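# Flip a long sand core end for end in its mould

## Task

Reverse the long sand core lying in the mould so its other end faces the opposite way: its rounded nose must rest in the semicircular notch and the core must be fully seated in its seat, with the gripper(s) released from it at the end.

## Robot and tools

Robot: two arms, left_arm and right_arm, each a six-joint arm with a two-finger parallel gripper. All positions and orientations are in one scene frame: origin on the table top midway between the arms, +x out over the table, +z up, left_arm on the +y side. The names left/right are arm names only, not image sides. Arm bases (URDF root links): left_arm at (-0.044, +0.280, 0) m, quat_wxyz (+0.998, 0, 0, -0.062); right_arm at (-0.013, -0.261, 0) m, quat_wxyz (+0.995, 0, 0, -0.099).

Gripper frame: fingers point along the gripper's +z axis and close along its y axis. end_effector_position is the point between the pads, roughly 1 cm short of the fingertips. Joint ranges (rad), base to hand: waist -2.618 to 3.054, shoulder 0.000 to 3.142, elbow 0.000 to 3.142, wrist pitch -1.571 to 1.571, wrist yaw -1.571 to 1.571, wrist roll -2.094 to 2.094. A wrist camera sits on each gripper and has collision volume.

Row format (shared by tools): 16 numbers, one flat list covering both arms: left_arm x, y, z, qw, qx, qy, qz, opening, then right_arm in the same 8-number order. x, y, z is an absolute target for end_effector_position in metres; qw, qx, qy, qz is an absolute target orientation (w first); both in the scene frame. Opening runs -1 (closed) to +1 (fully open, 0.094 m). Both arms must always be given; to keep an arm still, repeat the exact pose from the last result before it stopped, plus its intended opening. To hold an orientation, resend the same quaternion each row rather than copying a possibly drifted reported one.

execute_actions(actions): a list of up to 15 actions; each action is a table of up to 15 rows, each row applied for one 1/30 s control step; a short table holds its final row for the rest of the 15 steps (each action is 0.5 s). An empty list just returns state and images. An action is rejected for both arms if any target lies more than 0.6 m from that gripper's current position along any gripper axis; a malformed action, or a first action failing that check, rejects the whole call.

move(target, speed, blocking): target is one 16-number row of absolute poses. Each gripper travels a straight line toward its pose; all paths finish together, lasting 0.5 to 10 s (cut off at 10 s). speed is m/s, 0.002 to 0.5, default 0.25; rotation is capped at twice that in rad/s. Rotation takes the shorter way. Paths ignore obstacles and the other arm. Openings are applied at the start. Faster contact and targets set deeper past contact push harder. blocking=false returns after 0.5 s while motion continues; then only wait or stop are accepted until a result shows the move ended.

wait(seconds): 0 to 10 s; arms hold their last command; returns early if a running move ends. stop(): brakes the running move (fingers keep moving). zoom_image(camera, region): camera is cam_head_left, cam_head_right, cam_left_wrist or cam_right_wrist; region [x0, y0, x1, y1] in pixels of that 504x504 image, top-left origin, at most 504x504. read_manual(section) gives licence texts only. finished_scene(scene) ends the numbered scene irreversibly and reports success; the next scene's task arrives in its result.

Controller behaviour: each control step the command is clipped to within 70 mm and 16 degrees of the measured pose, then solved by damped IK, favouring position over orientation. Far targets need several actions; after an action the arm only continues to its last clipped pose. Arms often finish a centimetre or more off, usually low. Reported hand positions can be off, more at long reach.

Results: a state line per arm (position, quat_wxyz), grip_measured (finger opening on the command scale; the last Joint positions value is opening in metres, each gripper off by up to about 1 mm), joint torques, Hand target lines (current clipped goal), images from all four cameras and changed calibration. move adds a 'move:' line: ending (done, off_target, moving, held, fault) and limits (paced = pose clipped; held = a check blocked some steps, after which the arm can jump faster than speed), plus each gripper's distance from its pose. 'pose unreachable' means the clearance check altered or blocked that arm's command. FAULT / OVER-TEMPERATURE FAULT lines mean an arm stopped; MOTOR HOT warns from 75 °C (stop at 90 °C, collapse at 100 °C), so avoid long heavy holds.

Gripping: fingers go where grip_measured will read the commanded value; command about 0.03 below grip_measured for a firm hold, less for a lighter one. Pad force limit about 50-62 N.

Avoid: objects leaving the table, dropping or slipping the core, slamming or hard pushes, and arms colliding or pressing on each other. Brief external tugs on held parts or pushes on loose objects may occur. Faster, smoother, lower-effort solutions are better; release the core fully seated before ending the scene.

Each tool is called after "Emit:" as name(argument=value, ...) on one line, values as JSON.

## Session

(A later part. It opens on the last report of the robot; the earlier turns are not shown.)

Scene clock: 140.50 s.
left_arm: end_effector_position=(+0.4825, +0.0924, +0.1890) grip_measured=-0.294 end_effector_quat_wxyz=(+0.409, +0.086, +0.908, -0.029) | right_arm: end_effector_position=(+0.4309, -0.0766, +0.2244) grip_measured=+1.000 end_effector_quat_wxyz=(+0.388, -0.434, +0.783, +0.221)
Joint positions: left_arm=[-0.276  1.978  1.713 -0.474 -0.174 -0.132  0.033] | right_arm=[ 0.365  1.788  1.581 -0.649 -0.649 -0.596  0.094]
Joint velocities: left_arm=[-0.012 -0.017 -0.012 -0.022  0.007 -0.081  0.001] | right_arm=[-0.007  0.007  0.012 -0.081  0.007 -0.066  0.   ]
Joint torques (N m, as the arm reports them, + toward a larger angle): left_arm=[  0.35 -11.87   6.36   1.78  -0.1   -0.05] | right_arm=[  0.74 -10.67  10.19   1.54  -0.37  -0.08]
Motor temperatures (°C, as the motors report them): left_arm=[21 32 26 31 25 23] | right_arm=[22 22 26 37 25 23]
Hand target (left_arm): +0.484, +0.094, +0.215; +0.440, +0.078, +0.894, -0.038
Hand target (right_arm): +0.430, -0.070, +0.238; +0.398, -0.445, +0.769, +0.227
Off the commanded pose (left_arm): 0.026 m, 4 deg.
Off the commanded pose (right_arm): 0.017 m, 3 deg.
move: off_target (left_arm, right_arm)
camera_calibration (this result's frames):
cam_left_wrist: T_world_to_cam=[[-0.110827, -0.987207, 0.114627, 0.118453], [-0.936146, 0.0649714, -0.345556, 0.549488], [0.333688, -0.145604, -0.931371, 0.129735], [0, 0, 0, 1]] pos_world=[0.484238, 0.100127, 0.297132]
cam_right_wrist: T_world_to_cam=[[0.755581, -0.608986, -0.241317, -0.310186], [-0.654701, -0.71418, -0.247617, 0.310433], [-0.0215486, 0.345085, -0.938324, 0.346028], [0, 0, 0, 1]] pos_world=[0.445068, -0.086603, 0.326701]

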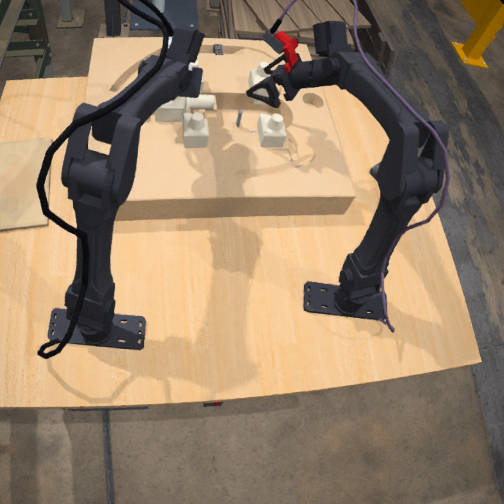

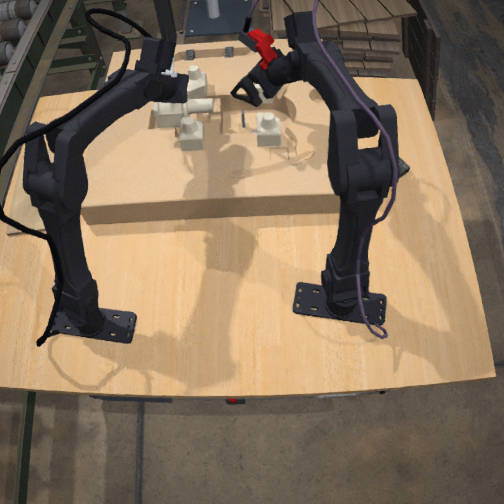

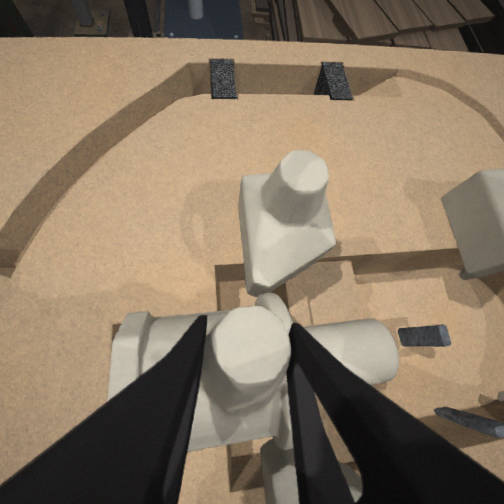

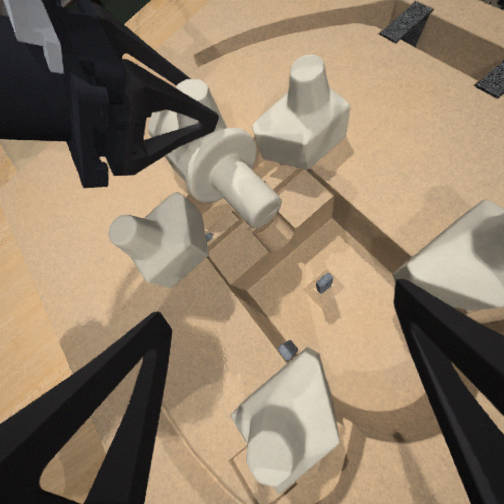

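Emit:
execute_actions(actions=[[[0.480,0.094,0.22,0.44,0.0782,0.8937,-0.0385,-0.4,0.43,-0.07,0.24,0.3998,-0.4435,0.7681,0.2309,1]],[[0.475,0.094,0.22,0.44,0.0782,0.8937,-0.0385,-0.4,0.43,-0.07,0.24,0.3998,-0.4435,0.7681,0.2309,1]],[[0.470,0.094,0.22,0.44,0.0782,0.8937,-0.0385,-0.4,0.43,-0.07,0.24,0.3998,-0.4435,0.7681,0.2309,1]],[[0.470,0.094,0.22,0.44,0.0782,0.8937,-0.0385,-0.4,0.43,-0.07,0.24,0.3998,-0.4435,0.7681,0.2309,1]]])

Emit:
zoom_image(camera="cam_head_right", region=[130, 60, 250, 160])

Scene clock: 146.63 s.
left_arm: end_effector_position=(+0.4730, +0.0961, +0.1940) grip_measured=-0.294 end_effector_quat_wxyz=(+0.413, +0.083, +0.906, -0.031) | right_arm: end_effector_position=(+0.4293, -0.0755, +0.2246) grip_measured=+1.000 end_effector_quat_wxyz=(+0.387, -0.435, +0.781, +0.225)
Joint positions: left_arm=[-0.276  1.931  1.66  -0.458 -0.175 -0.138  0.033] | right_arm=[ 0.365  1.788  1.581 -0.653 -0.658 -0.598  0.094]
Joint velocities: left_arm=[-0.012  0.012 -0.007 -0.022  0.095  0.022  0.   ] | right_arm=[-0.002 -0.017 -0.007  0.051  0.007 -0.051  0.   ]
Joint torques (N m, as the arm reports them, + toward a larger angle): left_arm=[ -0.87 -11.94   6.48   1.67  -0.21  -0.11] | right_arm=[  0.39 -10.81  10.59   1.48  -0.41  -0.02]
Motor temperatures (°C, as the motors report them): left_arm=[21 31 26 31 25 23] | right_arm=[22 23 26 35 25 23]
Hand target (left_arm): +0.470, +0.094, +0.220; +0.440, +0.078, +0.894, -0.038
Hand target (right_arm): +0.430, -0.070, +0.240; +0.400, -0.444, +0.768, +0.231
Off the commanded pose (left_arm): 0.026 m, 4 deg.
Off the commanded pose (right_arm): 0.016 m, 2 deg.
camera_calibration (this result's frames):
cam_left_wrist: T_world_to_cam=[[-0.108522, -0.986725, 0.120816, 0.118133], [-0.933443, 0.0593444, -0.353782, 0.542965], [0.341916, -0.151168, -0.927492, 0.133905], [0, 0, 0, 1]] pos_world=[0.473863, 0.104585, 0.302015]
cam_right_wrist: T_world_to_cam=[[0.759334, -0.602006, -0.246984, -0.308165], [-0.650123, -0.717883, -0.248968, 0.308296], [-0.0274253, 0.34962, -0.93649, 0.348242], [0, 0, 0, 1]] pos_world=[0.443981, -0.0859493, 0.326769]

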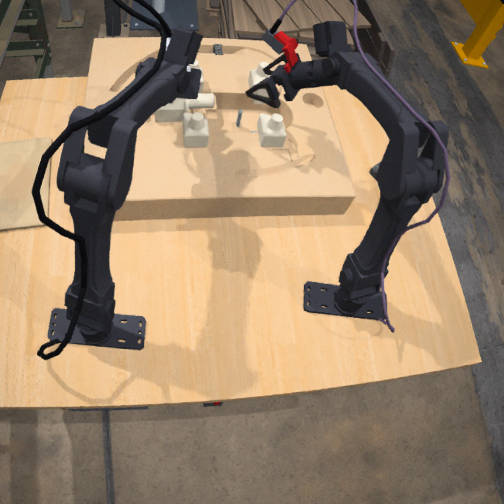

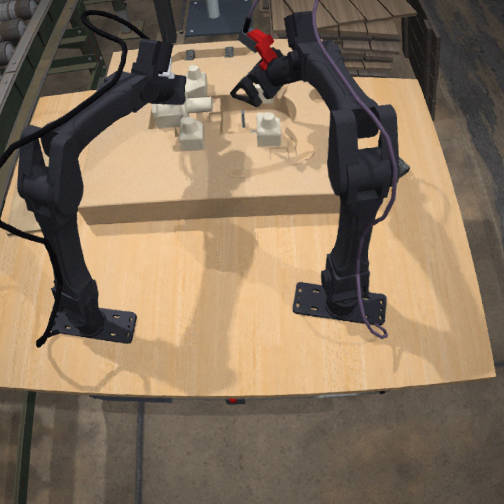

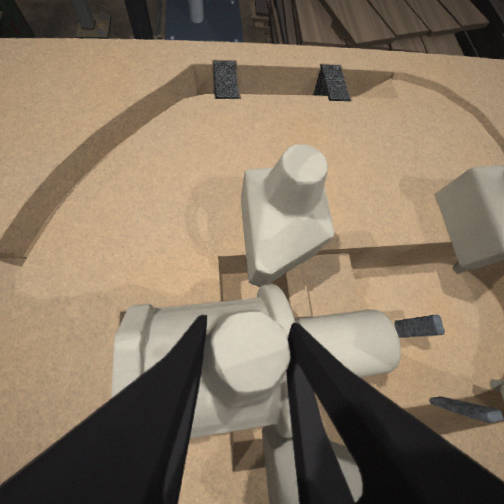

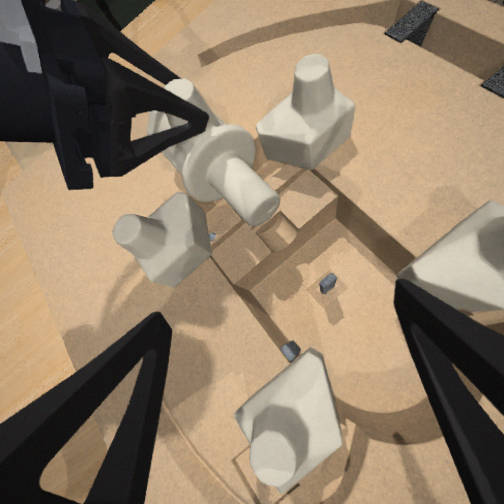

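Region (130, 60, 250, 160) of cam_head_right's 504x504 image, scaled by 4.200, with more detail than that image has.

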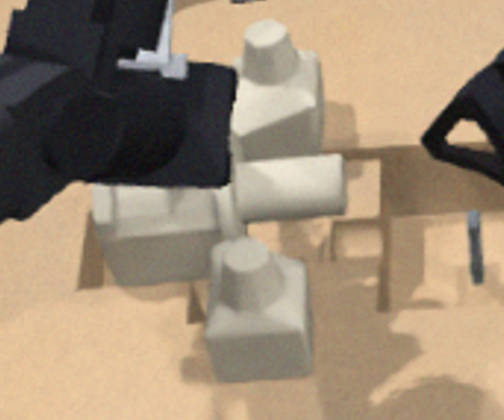

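Emit:
execute_actions(actions=[[[0.480,0.092,0.25,0.45,0.0778,0.8887,-0.0394,-0.4,0.43,-0.07,0.24,0.3998,-0.4435,0.7681,0.2309,1]],[[0.490,0.090,0.275,0.46,0.0773,0.8836,-0.0403,-0.4,0.43,-0.07,0.24,0.3998,-0.4435,0.7681,0.2309,1]],[[0.495,0.086,0.29,0.46,0.0773,0.8836,-0.0403,-0.4,0.43,-0.07,0.24,0.3998,-0.4435,0.7681,0.2309,1]],[[0.497,0.080,0.29,0.46,0.0773,0.8836,-0.0403,-0.4,0.43,-0.07,0.24,0.3998,-0.4435,0.7681,0.2309,1]],[[0.497,0.076,0.29,0.46,0.0773,0.8836,-0.0403,-0.4,0.43,-0.07,0.24,0.3998,-0.4435,0.7681,0.2309,1]],[[0.497,0.076,0.29,0.46,0.0773,0.8836,-0.0403,-0.4,0.43,-0.07,0.24,0.3998,-0.4435,0.7681,0.2309,1]]])

Scene clock: 150.47 s.
left_arm: end_effector_position=(+0.4685, +0.0902, +0.2176) grip_measured=-0.294 end_effector_quat_wxyz=(+0.362, +0.095, +0.927, -0.014) | right_arm: end_effector_position=(+0.4293, -0.0755, +0.2246) grip_measured=+1.000 end_effector_quat_wxyz=(+0.387, -0.435, +0.781, +0.225)
Joint positions: left_arm=[-0.292  2.025  1.968 -0.792 -0.184 -0.143  0.033] | right_arm=[ 0.365  1.788  1.581 -0.653 -0.658 -0.598  0.094]
Joint velocities: left_arm=[ 0.017 -0.007  0.002 -0.051  0.022 -0.007 -0.   ] | right_arm=[-0.017 -0.007 -0.002 -0.037  0.081 -0.081  0.   ]
Joint torques (N m, as the arm reports them, + toward a larger angle): left_arm=[ -0.97 -12.06  13.82   2.21  -0.39  -0.06] | right_arm=[  0.3  -10.77  10.45   1.5   -0.42  -0.02]
Motor temperatures (°C, as the motors report them): left_arm=[21 31 26 31 25 23] | right_arm=[22 24 27 35 25 23]
Hand target (left_arm): +0.485, +0.081, +0.292; +0.459, +0.077, +0.884, -0.040
Hand target (right_arm): +0.430, -0.070, +0.240; +0.400, -0.444, +0.768, +0.231
Off the commanded pose (left_arm): 0.079 m, 13 deg.
Off the commanded pose (right_arm): 0.016 m, 2 deg.
camera_calibration (this result's frames):
cam_left_wrist: T_world_to_cam=[[-0.103294, -0.991168, 0.0831658, 0.11518], [-0.96546, 0.0798033, -0.248031, 0.537543], [0.239203, -0.105913, -0.965176, 0.208691], [0, 0, 0, 1]] pos_world=[0.480954, 0.0933683, 0.325171]
cam_right_wrist: T_world_to_cam=[[0.759472, -0.601746, -0.247192, -0.308094], [-0.649956, -0.717973, -0.249141, 0.308276], [-0.0275572, 0.34988, -0.936389, 0.348307], [0, 0, 0, 1]] pos_world=[0.443953, -0.0859262, 0.326797]

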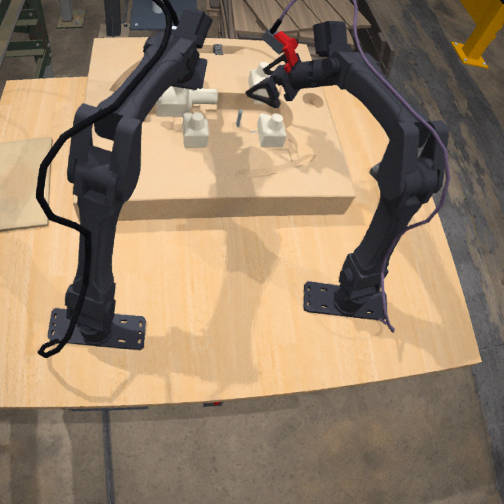

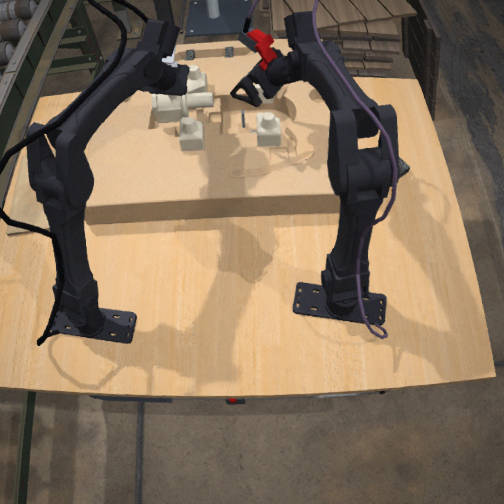

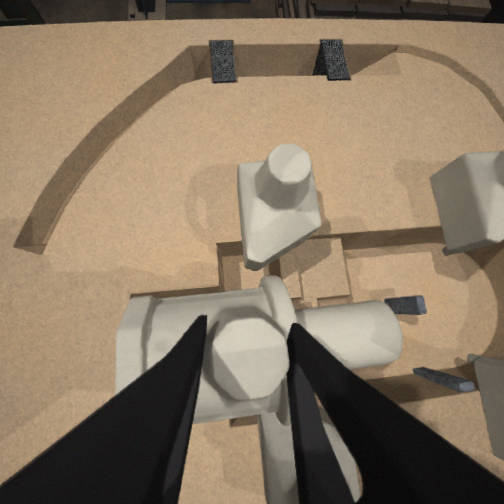

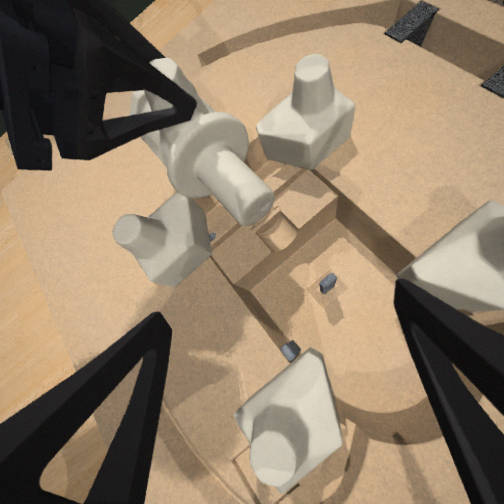

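Emit:
execute_actions(actions=[[[0.503,0.072,0.288,0.46,0.0773,0.8836,-0.0403,-0.4,0.43,-0.07,0.24,0.3998,-0.4435,0.7681,0.2309,1]],[[0.510,0.069,0.285,0.46,0.0773,0.8836,-0.0403,-0.4,0.43,-0.07,0.24,0.3998,-0.4435,0.7681,0.2309,1]],[[0.510,0.069,0.285,0.46,0.0773,0.8836,-0.0403,-0.4,0.43,-0.07,0.24,0.3998,-0.4435,0.7681,0.2309,1]],[[0.510,0.069,0.285,0.46,0.0773,0.8836,-0.0403,-0.4,0.43,-0.07,0.24,0.3998,-0.4435,0.7681,0.2309,1]]])

Scene clock: 152.77 s.
left_arm: end_effector_position=(+0.4804, +0.0809, +0.2100) grip_measured=-0.294 end_effector_quat_wxyz=(+0.357, +0.097, +0.929, -0.014) | right_arm: end_effector_position=(+0.4293, -0.0755, +0.2246) grip_measured=+1.000 end_effector_quat_wxyz=(+0.387, -0.435, +0.781, +0.225)
Joint positions: left_arm=[-0.299  2.097  2.052 -0.814 -0.185 -0.146  0.033] | right_arm=[ 0.365  1.788  1.581 -0.653 -0.658 -0.598  0.094]
Joint velocities: left_arm=[-0.022 -0.007  0.007 -0.007 -0.095  0.022 -0.001] | right_arm=[ 0.007 -0.017  0.012 -0.066  0.051  0.007  0.   ]
Joint torques (N m, as the arm reports them, + toward a larger angle): left_arm=[ -0.66 -12.93  12.98   2.28  -0.42  -0.03] | right_arm=[  0.24 -10.68  10.45   1.51  -0.44  -0.02]
Motor temperatures (°C, as the motors report them): left_arm=[21 32 27 31 25 23] | right_arm=[22 24 27 35 25 23]
Hand target (left_arm): +0.497, +0.074, +0.287; +0.459, +0.077, +0.884, -0.039
Hand target (right_arm): +0.430, -0.070, +0.240; +0.400, -0.444, +0.768, +0.231
Off the commanded pose (left_arm): 0.082 m, 13 deg.
Off the commanded pose (right_arm): 0.016 m, 2 deg.
camera_calibration (this result's frames):
cam_left_wrist: T_world_to_cam=[[-0.106876, -0.990885, 0.0820016, 0.109675], [-0.967267, 0.0845271, -0.23927, 0.546549], [0.230158, -0.10489, -0.967484, 0.202308], [0, 0, 0, 1]] pos_world=[0.493818, 0.083697, 0.317509]
cam_right_wrist: T_world_to_cam=[[0.759472, -0.601746, -0.247192, -0.308094], [-0.649956, -0.717973, -0.249141, 0.308276], [-0.0275572, 0.34988, -0.936389, 0.348307], [0, 0, 0, 1]] pos_world=[0.443953, -0.0859262, 0.326797]

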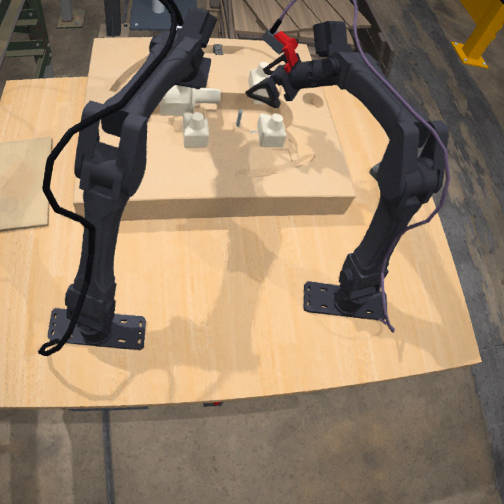

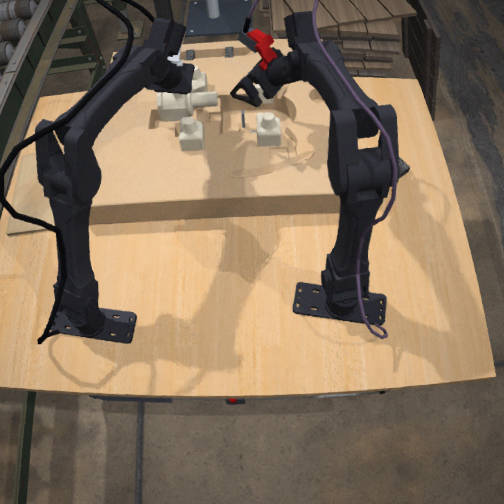

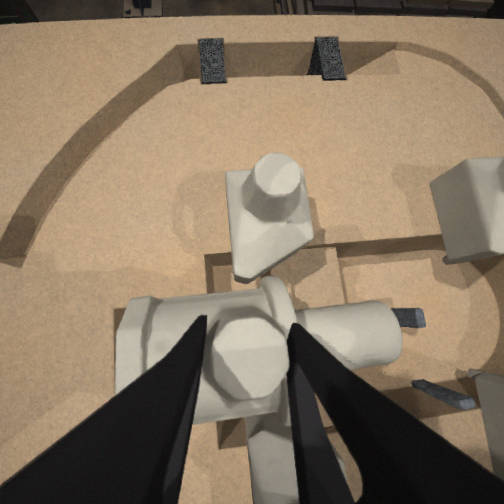

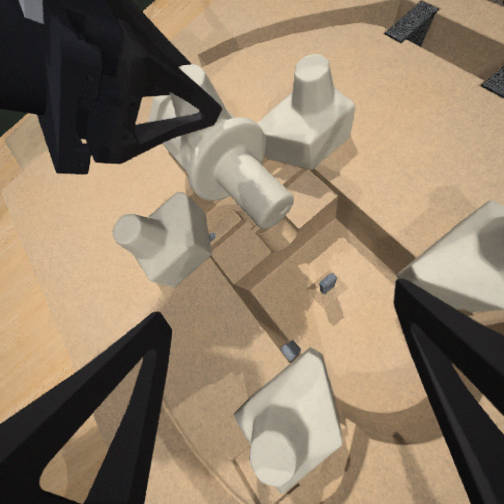

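Emit:
execute_actions(actions=[[[0.504,0.070,0.275,0.46,0.0773,0.8836,-0.0403,-0.4,0.43,-0.07,0.24,0.3998,-0.4435,0.7681,0.2309,1]],[[0.499,0.071,0.265,0.46,0.0773,0.8836,-0.0403,-0.4,0.43,-0.07,0.24,0.3998,-0.4435,0.7681,0.2309,1]],[[0.495,0.072,0.255,0.46,0.0773,0.8836,-0.0403,-0.4,0.43,-0.07,0.24,0.3998,-0.4435,0.7681,0.2309,1]],[[0.495,0.072,0.255,0.46,0.0773,0.8836,-0.0403,-0.4,0.43,-0.07,0.24,0.3998,-0.4435,0.7681,0.2309,1]]])

Emit:
zoom_image(camera="cam_head_right", region=[130, 60, 250, 160])

Scene clock: 155.10 s.
left_arm: end_effector_position=(+0.4768, +0.0801, +0.1810) grip_measured=-0.294 end_effector_quat_wxyz=(+0.364, +0.095, +0.926, -0.016) | right_arm: end_effector_position=(+0.4293, -0.0755, +0.2246) grip_measured=+1.000 end_effector_quat_wxyz=(+0.387, -0.435, +0.781, +0.225)
Joint positions: left_arm=[-0.305  2.053  1.861 -0.652 -0.191 -0.152  0.033] | right_arm=[ 0.365  1.788  1.581 -0.653 -0.658 -0.598  0.094]
Joint velocities: left_arm=[-0.002  0.002 -0.012 -0.022 -0.051  0.051 -0.001] | right_arm=[-0.017 -0.012 -0.017 -0.037 -0.081 -0.007  0.   ]
Joint torques (N m, as the arm reports them, + toward a larger angle): left_arm=[ -0.78 -15.09   8.64   2.24  -0.42  -0.03] | right_arm=[  0.42 -10.64  10.27   1.5   -0.4   -0.03]
Motor temperatures (°C, as the motors report them): left_arm=[21 32 27 32 25 23] | right_arm=[22 24 27 34 25 23]
Hand target (left_arm): +0.487, +0.076, +0.256; +0.458, +0.077, +0.885, -0.039
Hand target (right_arm): +0.430, -0.070, +0.240; +0.400, -0.444, +0.768, +0.231
Off the commanded pose (left_arm): 0.077 m, 13 deg.
Off the commanded pose (right_arm): 0.016 m, 2 deg.
camera_calibration (this result's frames):
cam_left_wrist: T_world_to_cam=[[-0.105532, -0.990709, 0.0857827, 0.109619], [-0.964067, 0.0807807, -0.253081, 0.537495], [0.2438, -0.109408, -0.963635, 0.168143], [0, 0, 0, 1]] pos_world=[0.488756, 0.0835778, 0.288655]
cam_right_wrist: T_world_to_cam=[[0.759472, -0.601746, -0.247192, -0.308094], [-0.649956, -0.717973, -0.249141, 0.308276], [-0.0275572, 0.34988, -0.936389, 0.348307], [0, 0, 0, 1]] pos_world=[0.443953, -0.0859262, 0.326797]

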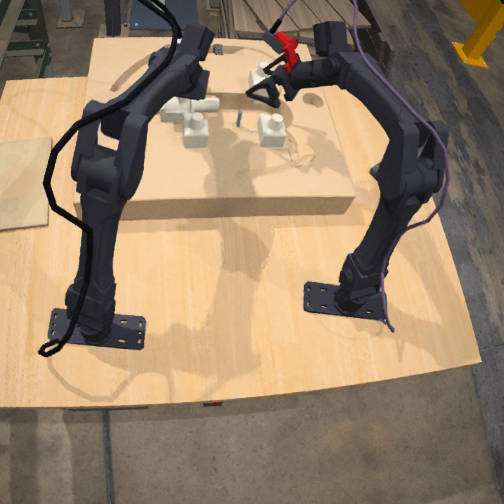

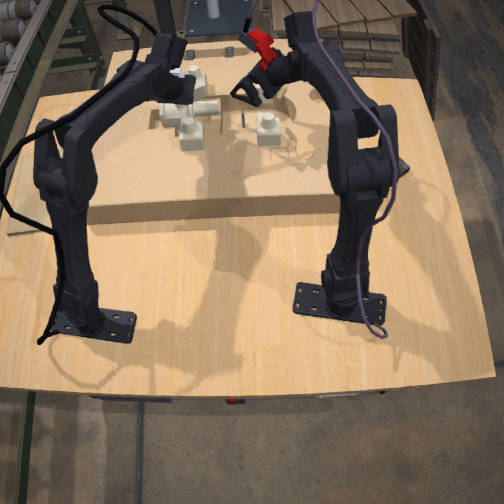

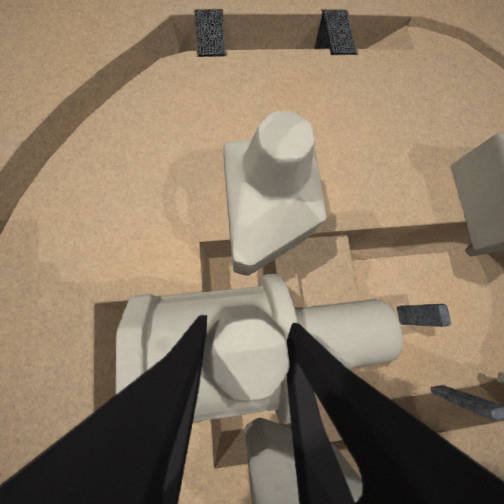

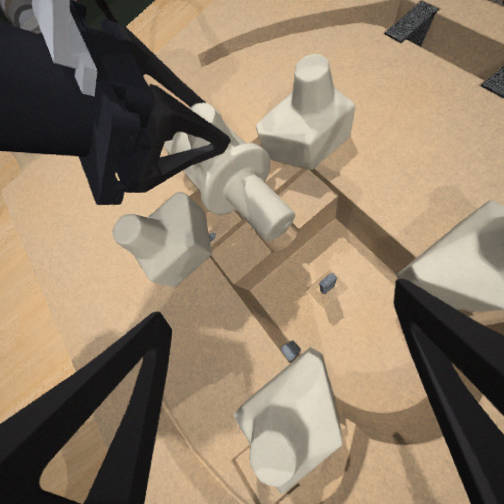

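Region (130, 60, 250, 160) of cam_head_right's 504x504 image, scaled by 4.200, with more detail than that image has.

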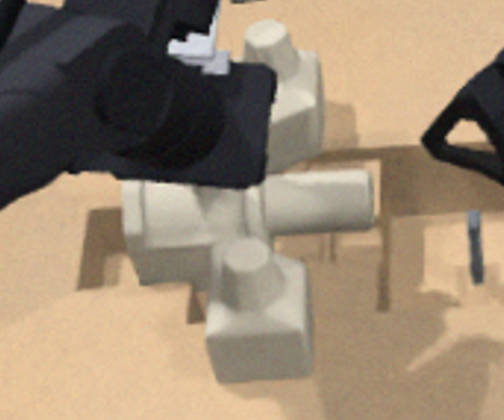

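It's entering (z=0.181). Continue lowering.

Emit:
execute_actions(actions=[[[0.494,0.073,0.245,0.46,0.0773,0.8836,-0.0403,-0.4,0.43,-0.07,0.24,0.3998,-0.4435,0.7681,0.2309,1]],[[0.493,0.074,0.235,0.46,0.0773,0.8836,-0.0403,-0.4,0.43,-0.07,0.24,0.3998,-0.4435,0.7681,0.2309,1]],[[0.492,0.075,0.225,0.46,0.0773,0.8836,-0.0403,-0.4,0.43,-0.07,0.24,0.3998,-0.4435,0.7681,0.2309,1]],[[0.490,0.075,0.215,0.46,0.0773,0.8836,-0.0403,-0.4,0.43,-0.07,0.24,0.3998,-0.4435,0.7681,0.2309,1]],[[0.490,0.075,0.215,0.46,0.0773,0.8836,-0.0403,-0.4,0.43,-0.07,0.24,0.3998,-0.4435,0.7681,0.2309,1]]])

Emit:
zoom_image(camera="cam_head_right", region=[130, 60, 250, 160])

Scene clock: 163.53 s.
left_arm: end_effector_position=(+0.4758, +0.0818, +0.1652) grip_measured=-0.294 end_effector_quat_wxyz=(+0.391, +0.091, +0.916, -0.022) | right_arm: end_effector_position=(+0.4293, -0.0755, +0.2246) grip_measured=+1.000 end_effector_quat_wxyz=(+0.387, -0.435, +0.781, +0.225)
Joint positions: left_arm=[-0.305  2.004  1.686 -0.466 -0.197 -0.149  0.033] | right_arm=[ 0.365  1.788  1.581 -0.653 -0.658 -0.598  0.094]
Joint velocities: left_arm=[-0.007 -0.022 -0.002 -0.051  0.022  0.037  0.001] | right_arm=[ 0.012  0.017 -0.012  0.11  -0.007 -0.007  0.   ]
Joint torques (N m, as the arm reports them, + toward a larger angle): left_arm=[ -0.54 -12.98   7.52   2.19  -0.32  -0.07] | right_arm=[  0.46 -10.71  10.45   1.52  -0.37  -0.01]
Motor temperatures (°C, as the motors report them): left_arm=[21 33 27 32 25 23] | right_arm=[22 25 27 34 25 23]
Hand target (left_arm): +0.486, +0.077, +0.216; +0.458, +0.077, +0.885, -0.039
Hand target (right_arm): +0.430, -0.070, +0.240; +0.400, -0.444, +0.768, +0.231
Off the commanded pose (left_arm): 0.052 m, 9 deg.
Off the commanded pose (right_arm): 0.016 m, 2 deg.
camera_calibration (this result's frames):
cam_left_wrist: T_world_to_cam=[[-0.108492, -0.989202, 0.0985323, 0.111661], [-0.948339, 0.073263, -0.308684, 0.534725], [0.298132, -0.126932, -0.946047, 0.126047], [0, 0, 0, 1]] pos_world=[0.481636, 0.0872789, 0.273305]
cam_right_wrist: T_world_to_cam=[[0.759472, -0.601746, -0.247192, -0.308094], [-0.649956, -0.717973, -0.249141, 0.308276], [-0.0275572, 0.34988, -0.936389, 0.348307], [0, 0, 0, 1]] pos_world=[0.443953, -0.0859262, 0.326797]

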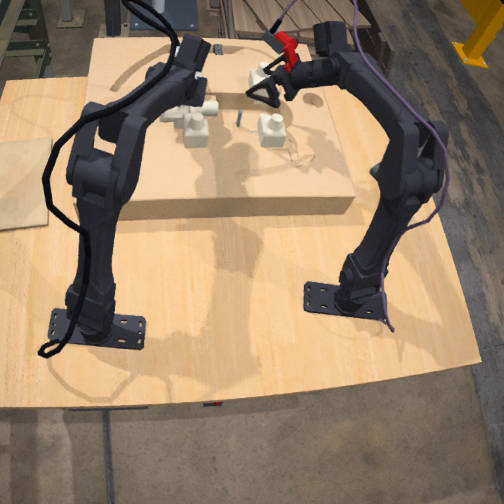

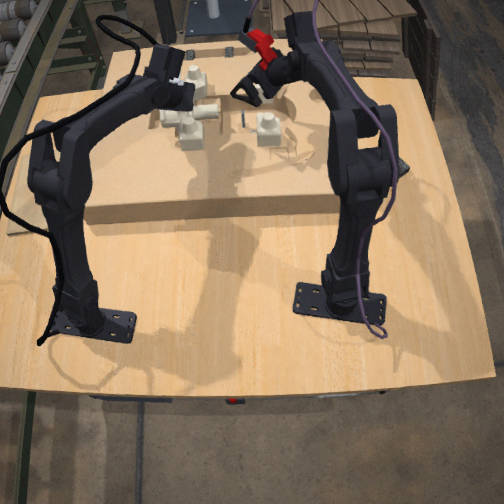

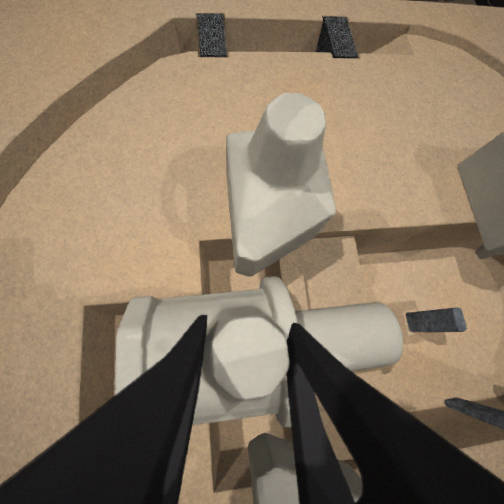

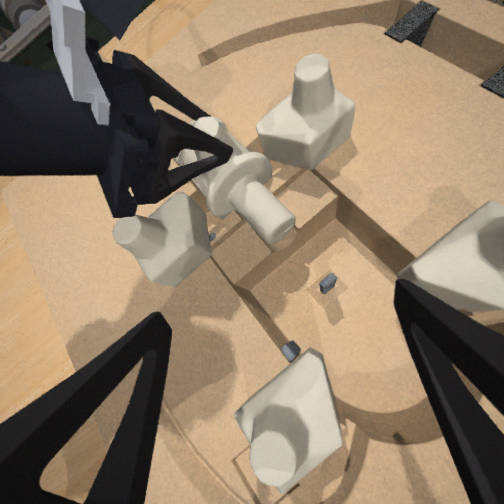

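Region (130, 60, 250, 160) of cam_head_right's 504x504 image, scaled by 4.200, with more detail than that image has.

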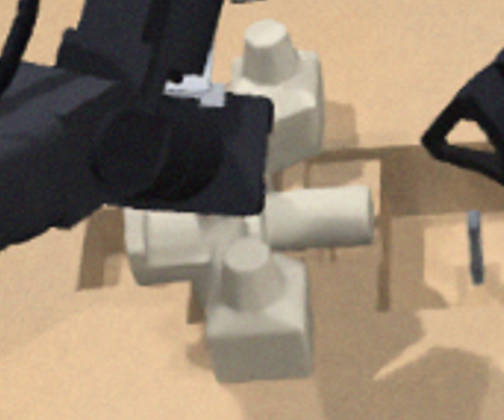

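Emit:
execute_actions(actions=[[[0.489,0.079,0.222,0.46,0.0773,0.8836,-0.0403,-0.4,0.43,-0.07,0.24,0.3998,-0.4435,0.7681,0.2309,1]],[[0.488,0.083,0.222,0.46,0.0773,0.8836,-0.0403,-0.4,0.43,-0.07,0.24,0.3998,-0.4435,0.7681,0.2309,1]],[[0.488,0.087,0.222,0.46,0.0773,0.8836,-0.0403,-0.4,0.43,-0.07,0.24,0.3998,-0.4435,0.7681,0.2309,1]],[[0.488,0.087,0.222,0.46,0.0773,0.8836,-0.0403,-0.4,0.43,-0.07,0.24,0.3998,-0.4435,0.7681,0.2309,1]]])

Emit:
zoom_image(camera="cam_right_wrist", region=[150, 90, 350, 290])

Scene clock: 165.90 s.
left_arm: end_effector_position=(+0.4735, +0.0841, +0.1643) grip_measured=-0.294 end_effector_quat_wxyz=(+0.388, +0.091, +0.916, -0.028) | right_arm: end_effector_position=(+0.4293, -0.0755, +0.2246) grip_measured=+1.000 end_effector_quat_wxyz=(+0.387, -0.435, +0.781, +0.225)
Joint positions: left_arm=[-0.297  1.992  1.667 -0.461 -0.177 -0.148  0.033] | right_arm=[ 0.365  1.788  1.581 -0.653 -0.658 -0.598  0.094]
Joint velocities: left_arm=[-0.022 -0.012  0.002 -0.022 -0.066 -0.081 -0.   ] | right_arm=[-0.002  0.002 -0.012 -0.066 -0.051 -0.022  0.   ]
Joint torques (N m, as the arm reports them, + toward a larger angle): left_arm=[  0.85 -13.79   7.84   2.06  -0.33   0.08] | right_arm=[  0.4  -10.74  10.62   1.48  -0.42  -0.05]
Motor temperatures (°C, as the motors report them): left_arm=[21 33 26 33 25 23] | right_arm=[22 25 28 34 25 23]
Hand target (left_arm): +0.484, +0.089, +0.223; +0.459, +0.077, +0.884, -0.038
Hand target (right_arm): +0.430, -0.070, +0.240; +0.400, -0.444, +0.768, +0.231
Off the commanded pose (left_arm): 0.060 m, 9 deg.
Off the commanded pose (right_arm): 0.016 m, 2 deg.
camera_calibration (this result's frames):
cam_left_wrist: T_world_to_cam=[[-0.114145, -0.987284, 0.110643, 0.114347], [-0.949905, 0.075845, -0.303197, 0.531672], [0.29095, -0.139709, -0.946483, 0.130679], [0, 0, 0, 1]] pos_world=[0.480069, 0.090825, 0.272235]
cam_right_wrist: T_world_to_cam=[[0.759472, -0.601746, -0.247192, -0.308094], [-0.649956, -0.717973, -0.249141, 0.308276], [-0.0275572, 0.34988, -0.936389, 0.348307], [0, 0, 0, 1]] pos_world=[0.443953, -0.0859262, 0.326797]

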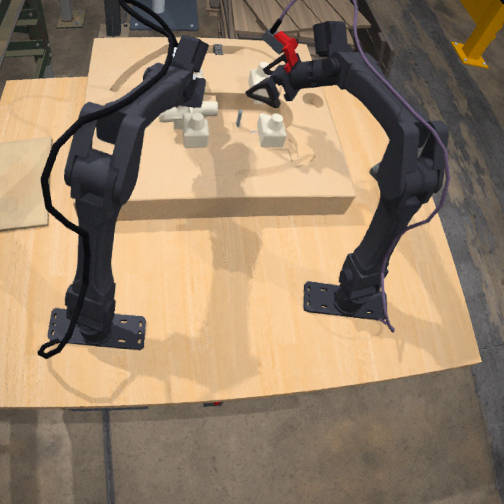

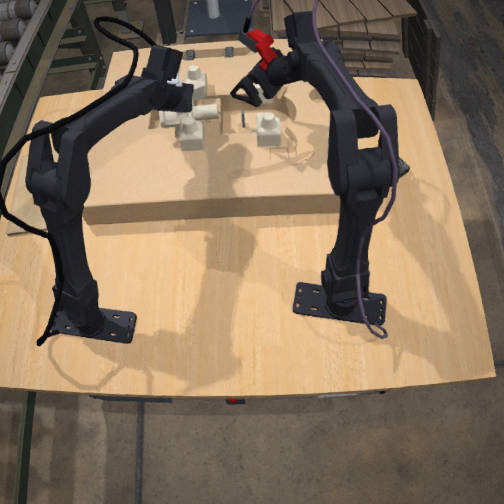

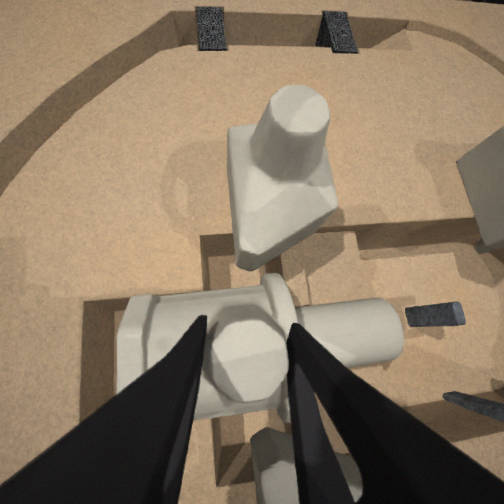

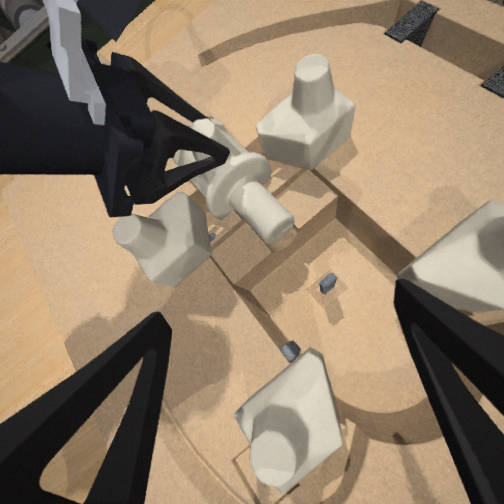

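Region (150, 90, 350, 290) of cam_right_wrist's 504x504 image, scaled by 2.520, with more detail than that image has.

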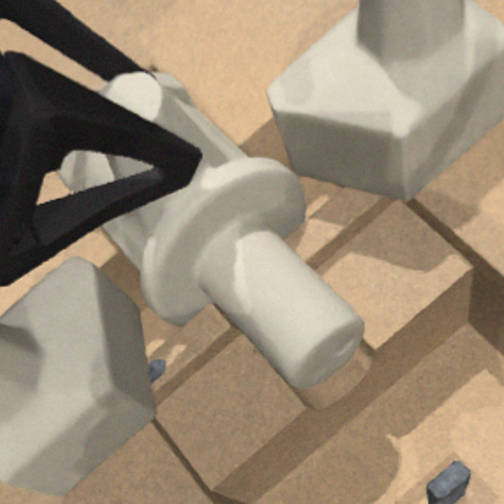

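Emit:
execute_actions(actions=[[[0.485,0.086,0.21,0.44,0.082,0.8935,-0.036,-0.4,0.43,-0.07,0.24,0.3998,-0.4435,0.7681,0.2309,1]],[[0.481,0.086,0.195,0.425,0.085,0.900,-0.033,-0.4,0.43,-0.07,0.24,0.3998,-0.4435,0.7681,0.2309,1]],[[0.478,0.085,0.182,0.41,0.088,0.907,-0.031,-0.4,0.43,-0.07,0.24,0.3998,-0.4435,0.7681,0.2309,1]],[[0.476,0.085,0.174,0.40,0.09,0.911,-0.03,-0.4,0.43,-0.07,0.24,0.3998,-0.4435,0.7681,0.2309,1]],[[0.476,0.085,0.174,0.40,0.09,0.911,-0.03,-0.4,0.43,-0.07,0.24,0.3998,-0.4435,0.7681,0.2309,1]]])

Emit:
zoom_image(camera="cam_right_wrist", region=[150, 90, 350, 290])

Scene clock: 168.80 s.
left_arm: end_effector_position=(+0.4725, +0.0843, +0.1632) grip_measured=-0.294 end_effector_quat_wxyz=(+0.386, +0.091, +0.918, -0.029) | right_arm: end_effector_position=(+0.4293, -0.0755, +0.2246) grip_measured=+1.000 end_effector_quat_wxyz=(+0.387, -0.435, +0.781, +0.225)
Joint positions: left_arm=[-0.297  1.992  1.667 -0.467 -0.175 -0.151  0.033] | right_arm=[ 0.365  1.788  1.581 -0.653 -0.658 -0.598  0.094]
Joint velocities: left_arm=[-0.017  0.002 -0.002 -0.066  0.007  0.007 -0.001] | right_arm=[ 0.007 -0.002 -0.022  0.037 -0.066 -0.007  0.   ]
Joint torques (N m, as the arm reports them, + toward a larger angle): left_arm=[ 0.27 -9.98  7.35  1.58 -0.11  0.08] | right_arm=[  0.27 -10.77  10.52   1.51  -0.41  -0.03]
Motor temperatures (°C, as the motors report them): left_arm=[21 33 26 32 25 23] | right_arm=[22 25 28 34 25 23]
Hand target (left_arm): +0.476, +0.085, +0.174; +0.400, +0.090, +0.912, -0.030
Hand target (right_arm): +0.430, -0.070, +0.240; +0.400, -0.444, +0.768, +0.231
Off the commanded pose (left_arm): 0.011 m, 2 deg.
Off the commanded pose (right_arm): 0.016 m, 2 deg.
camera_calibration (this result's frames):
cam_left_wrist: T_world_to_cam=[[-0.112698, -0.987314, 0.111853, 0.113615], [-0.951765, 0.074932, -0.297538, 0.530441], [0.285382, -0.13999, -0.948135, 0.132943], [0, 0, 0, 1]] pos_world=[0.47972, 0.0910378, 0.271166]
cam_right_wrist: T_world_to_cam=[[0.759472, -0.601746, -0.247192, -0.308094], [-0.649956, -0.717973, -0.249141, 0.308276], [-0.0275572, 0.34988, -0.936389, 0.348307], [0, 0, 0, 1]] pos_world=[0.443953, -0.0859262, 0.326797]

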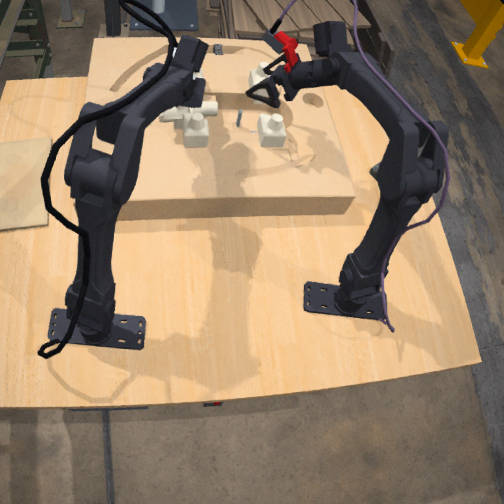

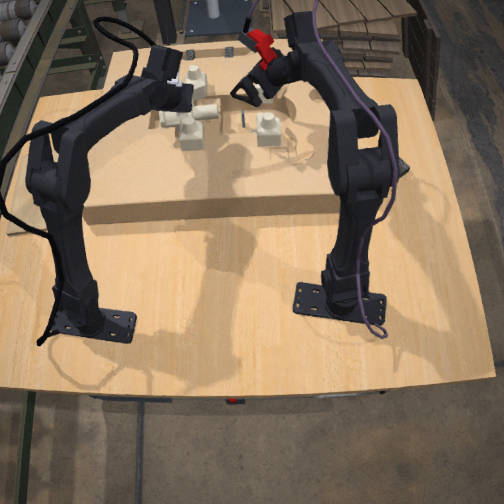

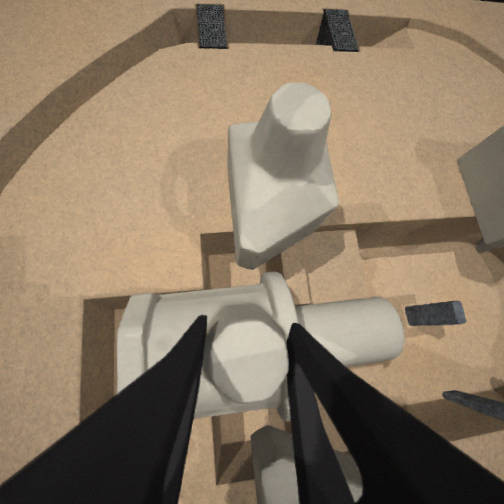

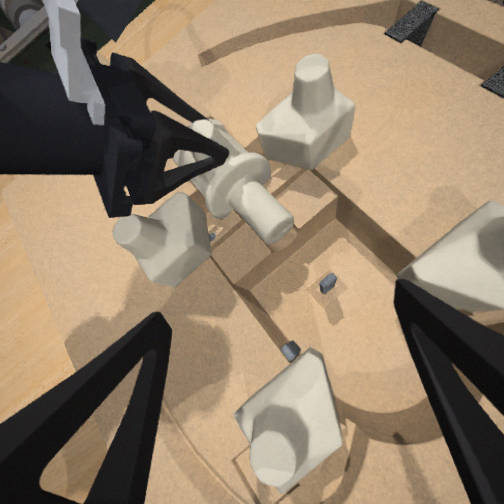

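Region (150, 90, 350, 290) of cam_right_wrist's 504x504 image, scaled by 2.520, with more detail than that image has.

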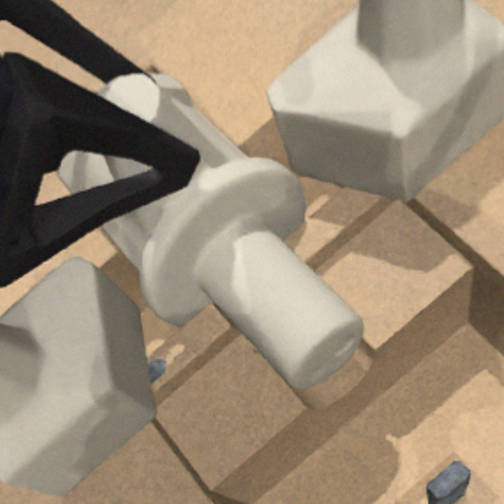

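Release and retreat to take a look.

Emit:
execute_actions(actions=[[[0.4735,0.0845,0.168,0.39,0.09,0.916,-0.03,0.1,0.43,-0.07,0.24,0.3998,-0.4435,0.7681,0.2309,1]],[[0.4735,0.0845,0.168,0.39,0.09,0.916,-0.03,0.1,0.43,-0.07,0.24,0.3998,-0.4435,0.7681,0.2309,1]],[[0.465,0.0845,0.20,0.39,0.09,0.916,-0.03,0.1,0.43,-0.07,0.24,0.3998,-0.4435,0.7681,0.2309,1]],[[0.45,0.0845,0.25,0.39,0.09,0.916,-0.03,0.1,0.43,-0.07,0.24,0.3998,-0.4435,0.7681,0.2309,1]],[[0.43,0.09,0.28,0.39,0.09,0.916,-0.03,0.1,0.43,-0.07,0.24,0.3998,-0.4435,0.7681,0.2309,1]],[[0.43,0.09,0.28,0.39,0.09,0.916,-0.03,0.1,0.43,-0.07,0.24,0.3998,-0.4435,0.7681,0.2309,1]]])

Emit:
zoom_image(camera="cam_right_wrist", region=[120, 60, 350, 290])

Emit:
zoom_image(camera="cam_head_right", region=[130, 60, 250, 160])

Scene clock: 172.40 s.
left_arm: end_effector_position=(+0.4317, +0.0915, +0.2567) grip_measured=+0.098 end_effector_quat_wxyz=(+0.369, +0.094, +0.924, -0.025) | right_arm: end_effector_position=(+0.4293, -0.0755, +0.2246) grip_measured=+1.000 end_effector_quat_wxyz=(+0.387, -0.435, +0.781, +0.225)
Joint positions: left_arm=[-0.321  1.891  1.928 -0.868 -0.188 -0.169  0.052] | right_arm=[ 0.365  1.788  1.581 -0.653 -0.658 -0.598  0.094]
Joint velocities: left_arm=[-0.002 -0.012 -0.007  0.007 -0.051  0.007 -0.001] | right_arm=[ 0.002 -0.007  0.012 -0.007  0.051 -0.007  0.   ]
Joint torques (N m, as the arm reports them, + toward a larger angle): left_arm=[-0.75 -9.67  9.7   1.36 -0.22 -0.09] | right_arm=[  0.38 -10.88  10.48   1.5   -0.39  -0.03]
Motor temperatures (°C, as the motors report them): left_arm=[21 32 26 32 25 23] | right_arm=[22 25 28 34 25 23]
Hand target (left_arm): +0.429, +0.090, +0.280; +0.390, +0.090, +0.916, -0.030
Hand target (right_arm): +0.430, -0.070, +0.240; +0.400, -0.444, +0.768, +0.231
Off the commanded pose (left_arm): 0.023 m, 3 deg.
Off the commanded pose (right_arm): 0.016 m, 2 deg.
camera_calibration (this result's frames):
cam_left_wrist: T_world_to_cam=[[-0.111508, -0.98839, 0.103205, 0.107468], [-0.961293, 0.0809514, -0.263366, 0.513644], [0.251954, -0.128578, -0.959159, 0.250431], [0, 0, 0, 1]] pos_world=[0.442649, 0.0968396, 0.364389]
cam_right_wrist: T_world_to_cam=[[0.759472, -0.601746, -0.247192, -0.308094], [-0.649956, -0.717973, -0.249141, 0.308276], [-0.0275572, 0.34988, -0.936389, 0.348307], [0, 0, 0, 1]] pos_world=[0.443953, -0.0859262, 0.326797]

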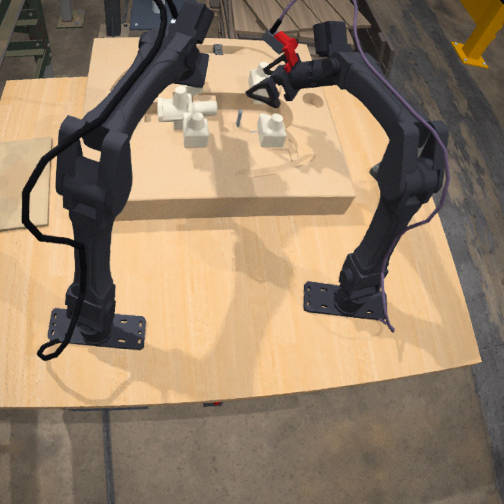

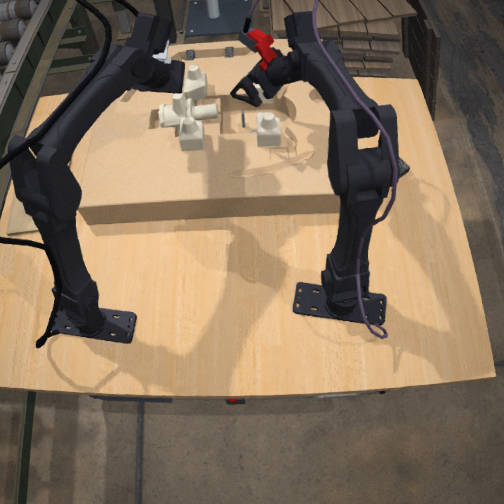

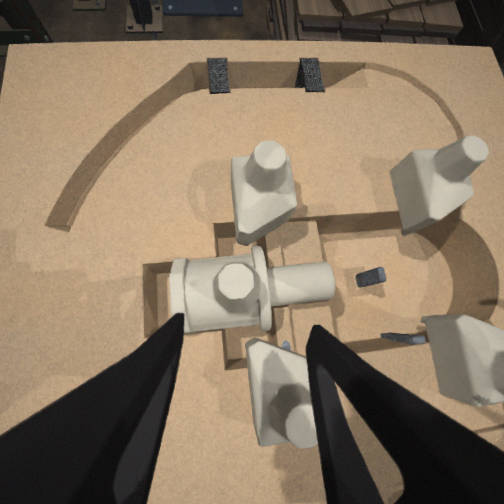

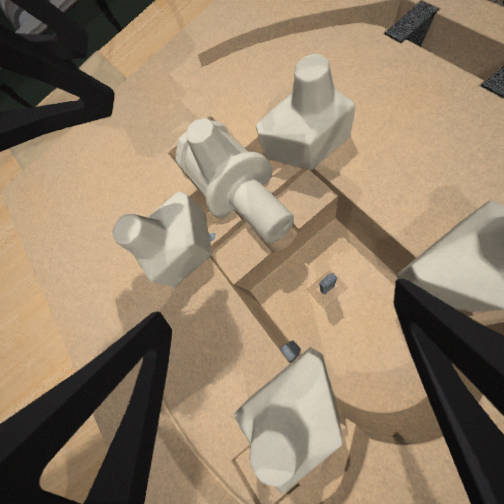

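Region (120, 60, 350, 290) of cam_right_wrist's 504x504 image, scaled by 2.191, with more detail than that image has.

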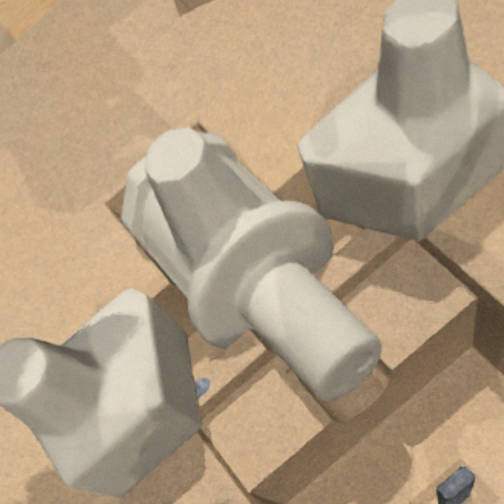

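Region (130, 60, 250, 160) of cam_head_right's 504x504 image, scaled by 4.200, with more detail than that image has.

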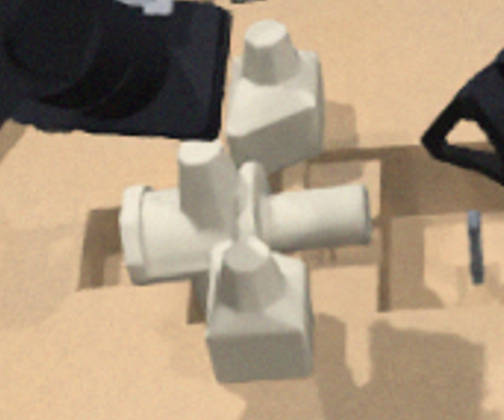

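Emit:
zoom_image(camera="cam_left_wrist", region=[130, 200, 400, 400])

Emit:
zoom_image(camera="cam_head_left", region=[130, 60, 250, 160])

Region (130, 200, 400, 400) of cam_left_wrist's 504x504 image, scaled by 1.867, with more detail than that image has; it fills the top 373 rows of this view, and the rest is white.

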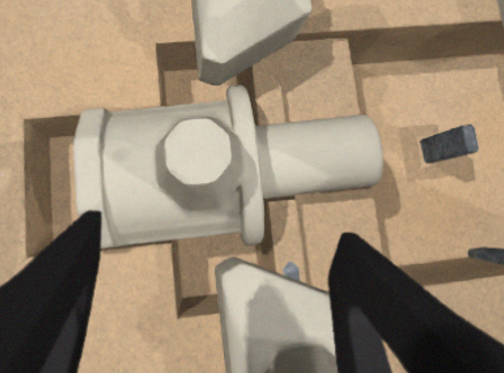

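Region (130, 60, 250, 160) of cam_head_left's 504x504 image, scaled by 4.200, with more detail than that image has.

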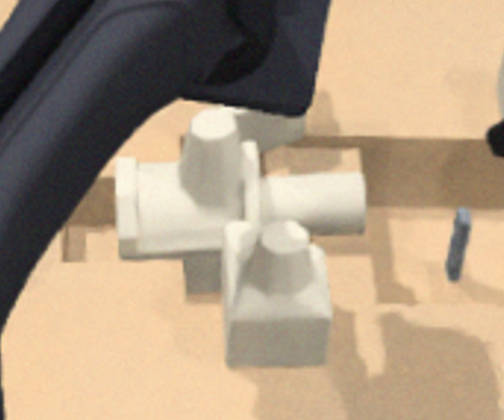

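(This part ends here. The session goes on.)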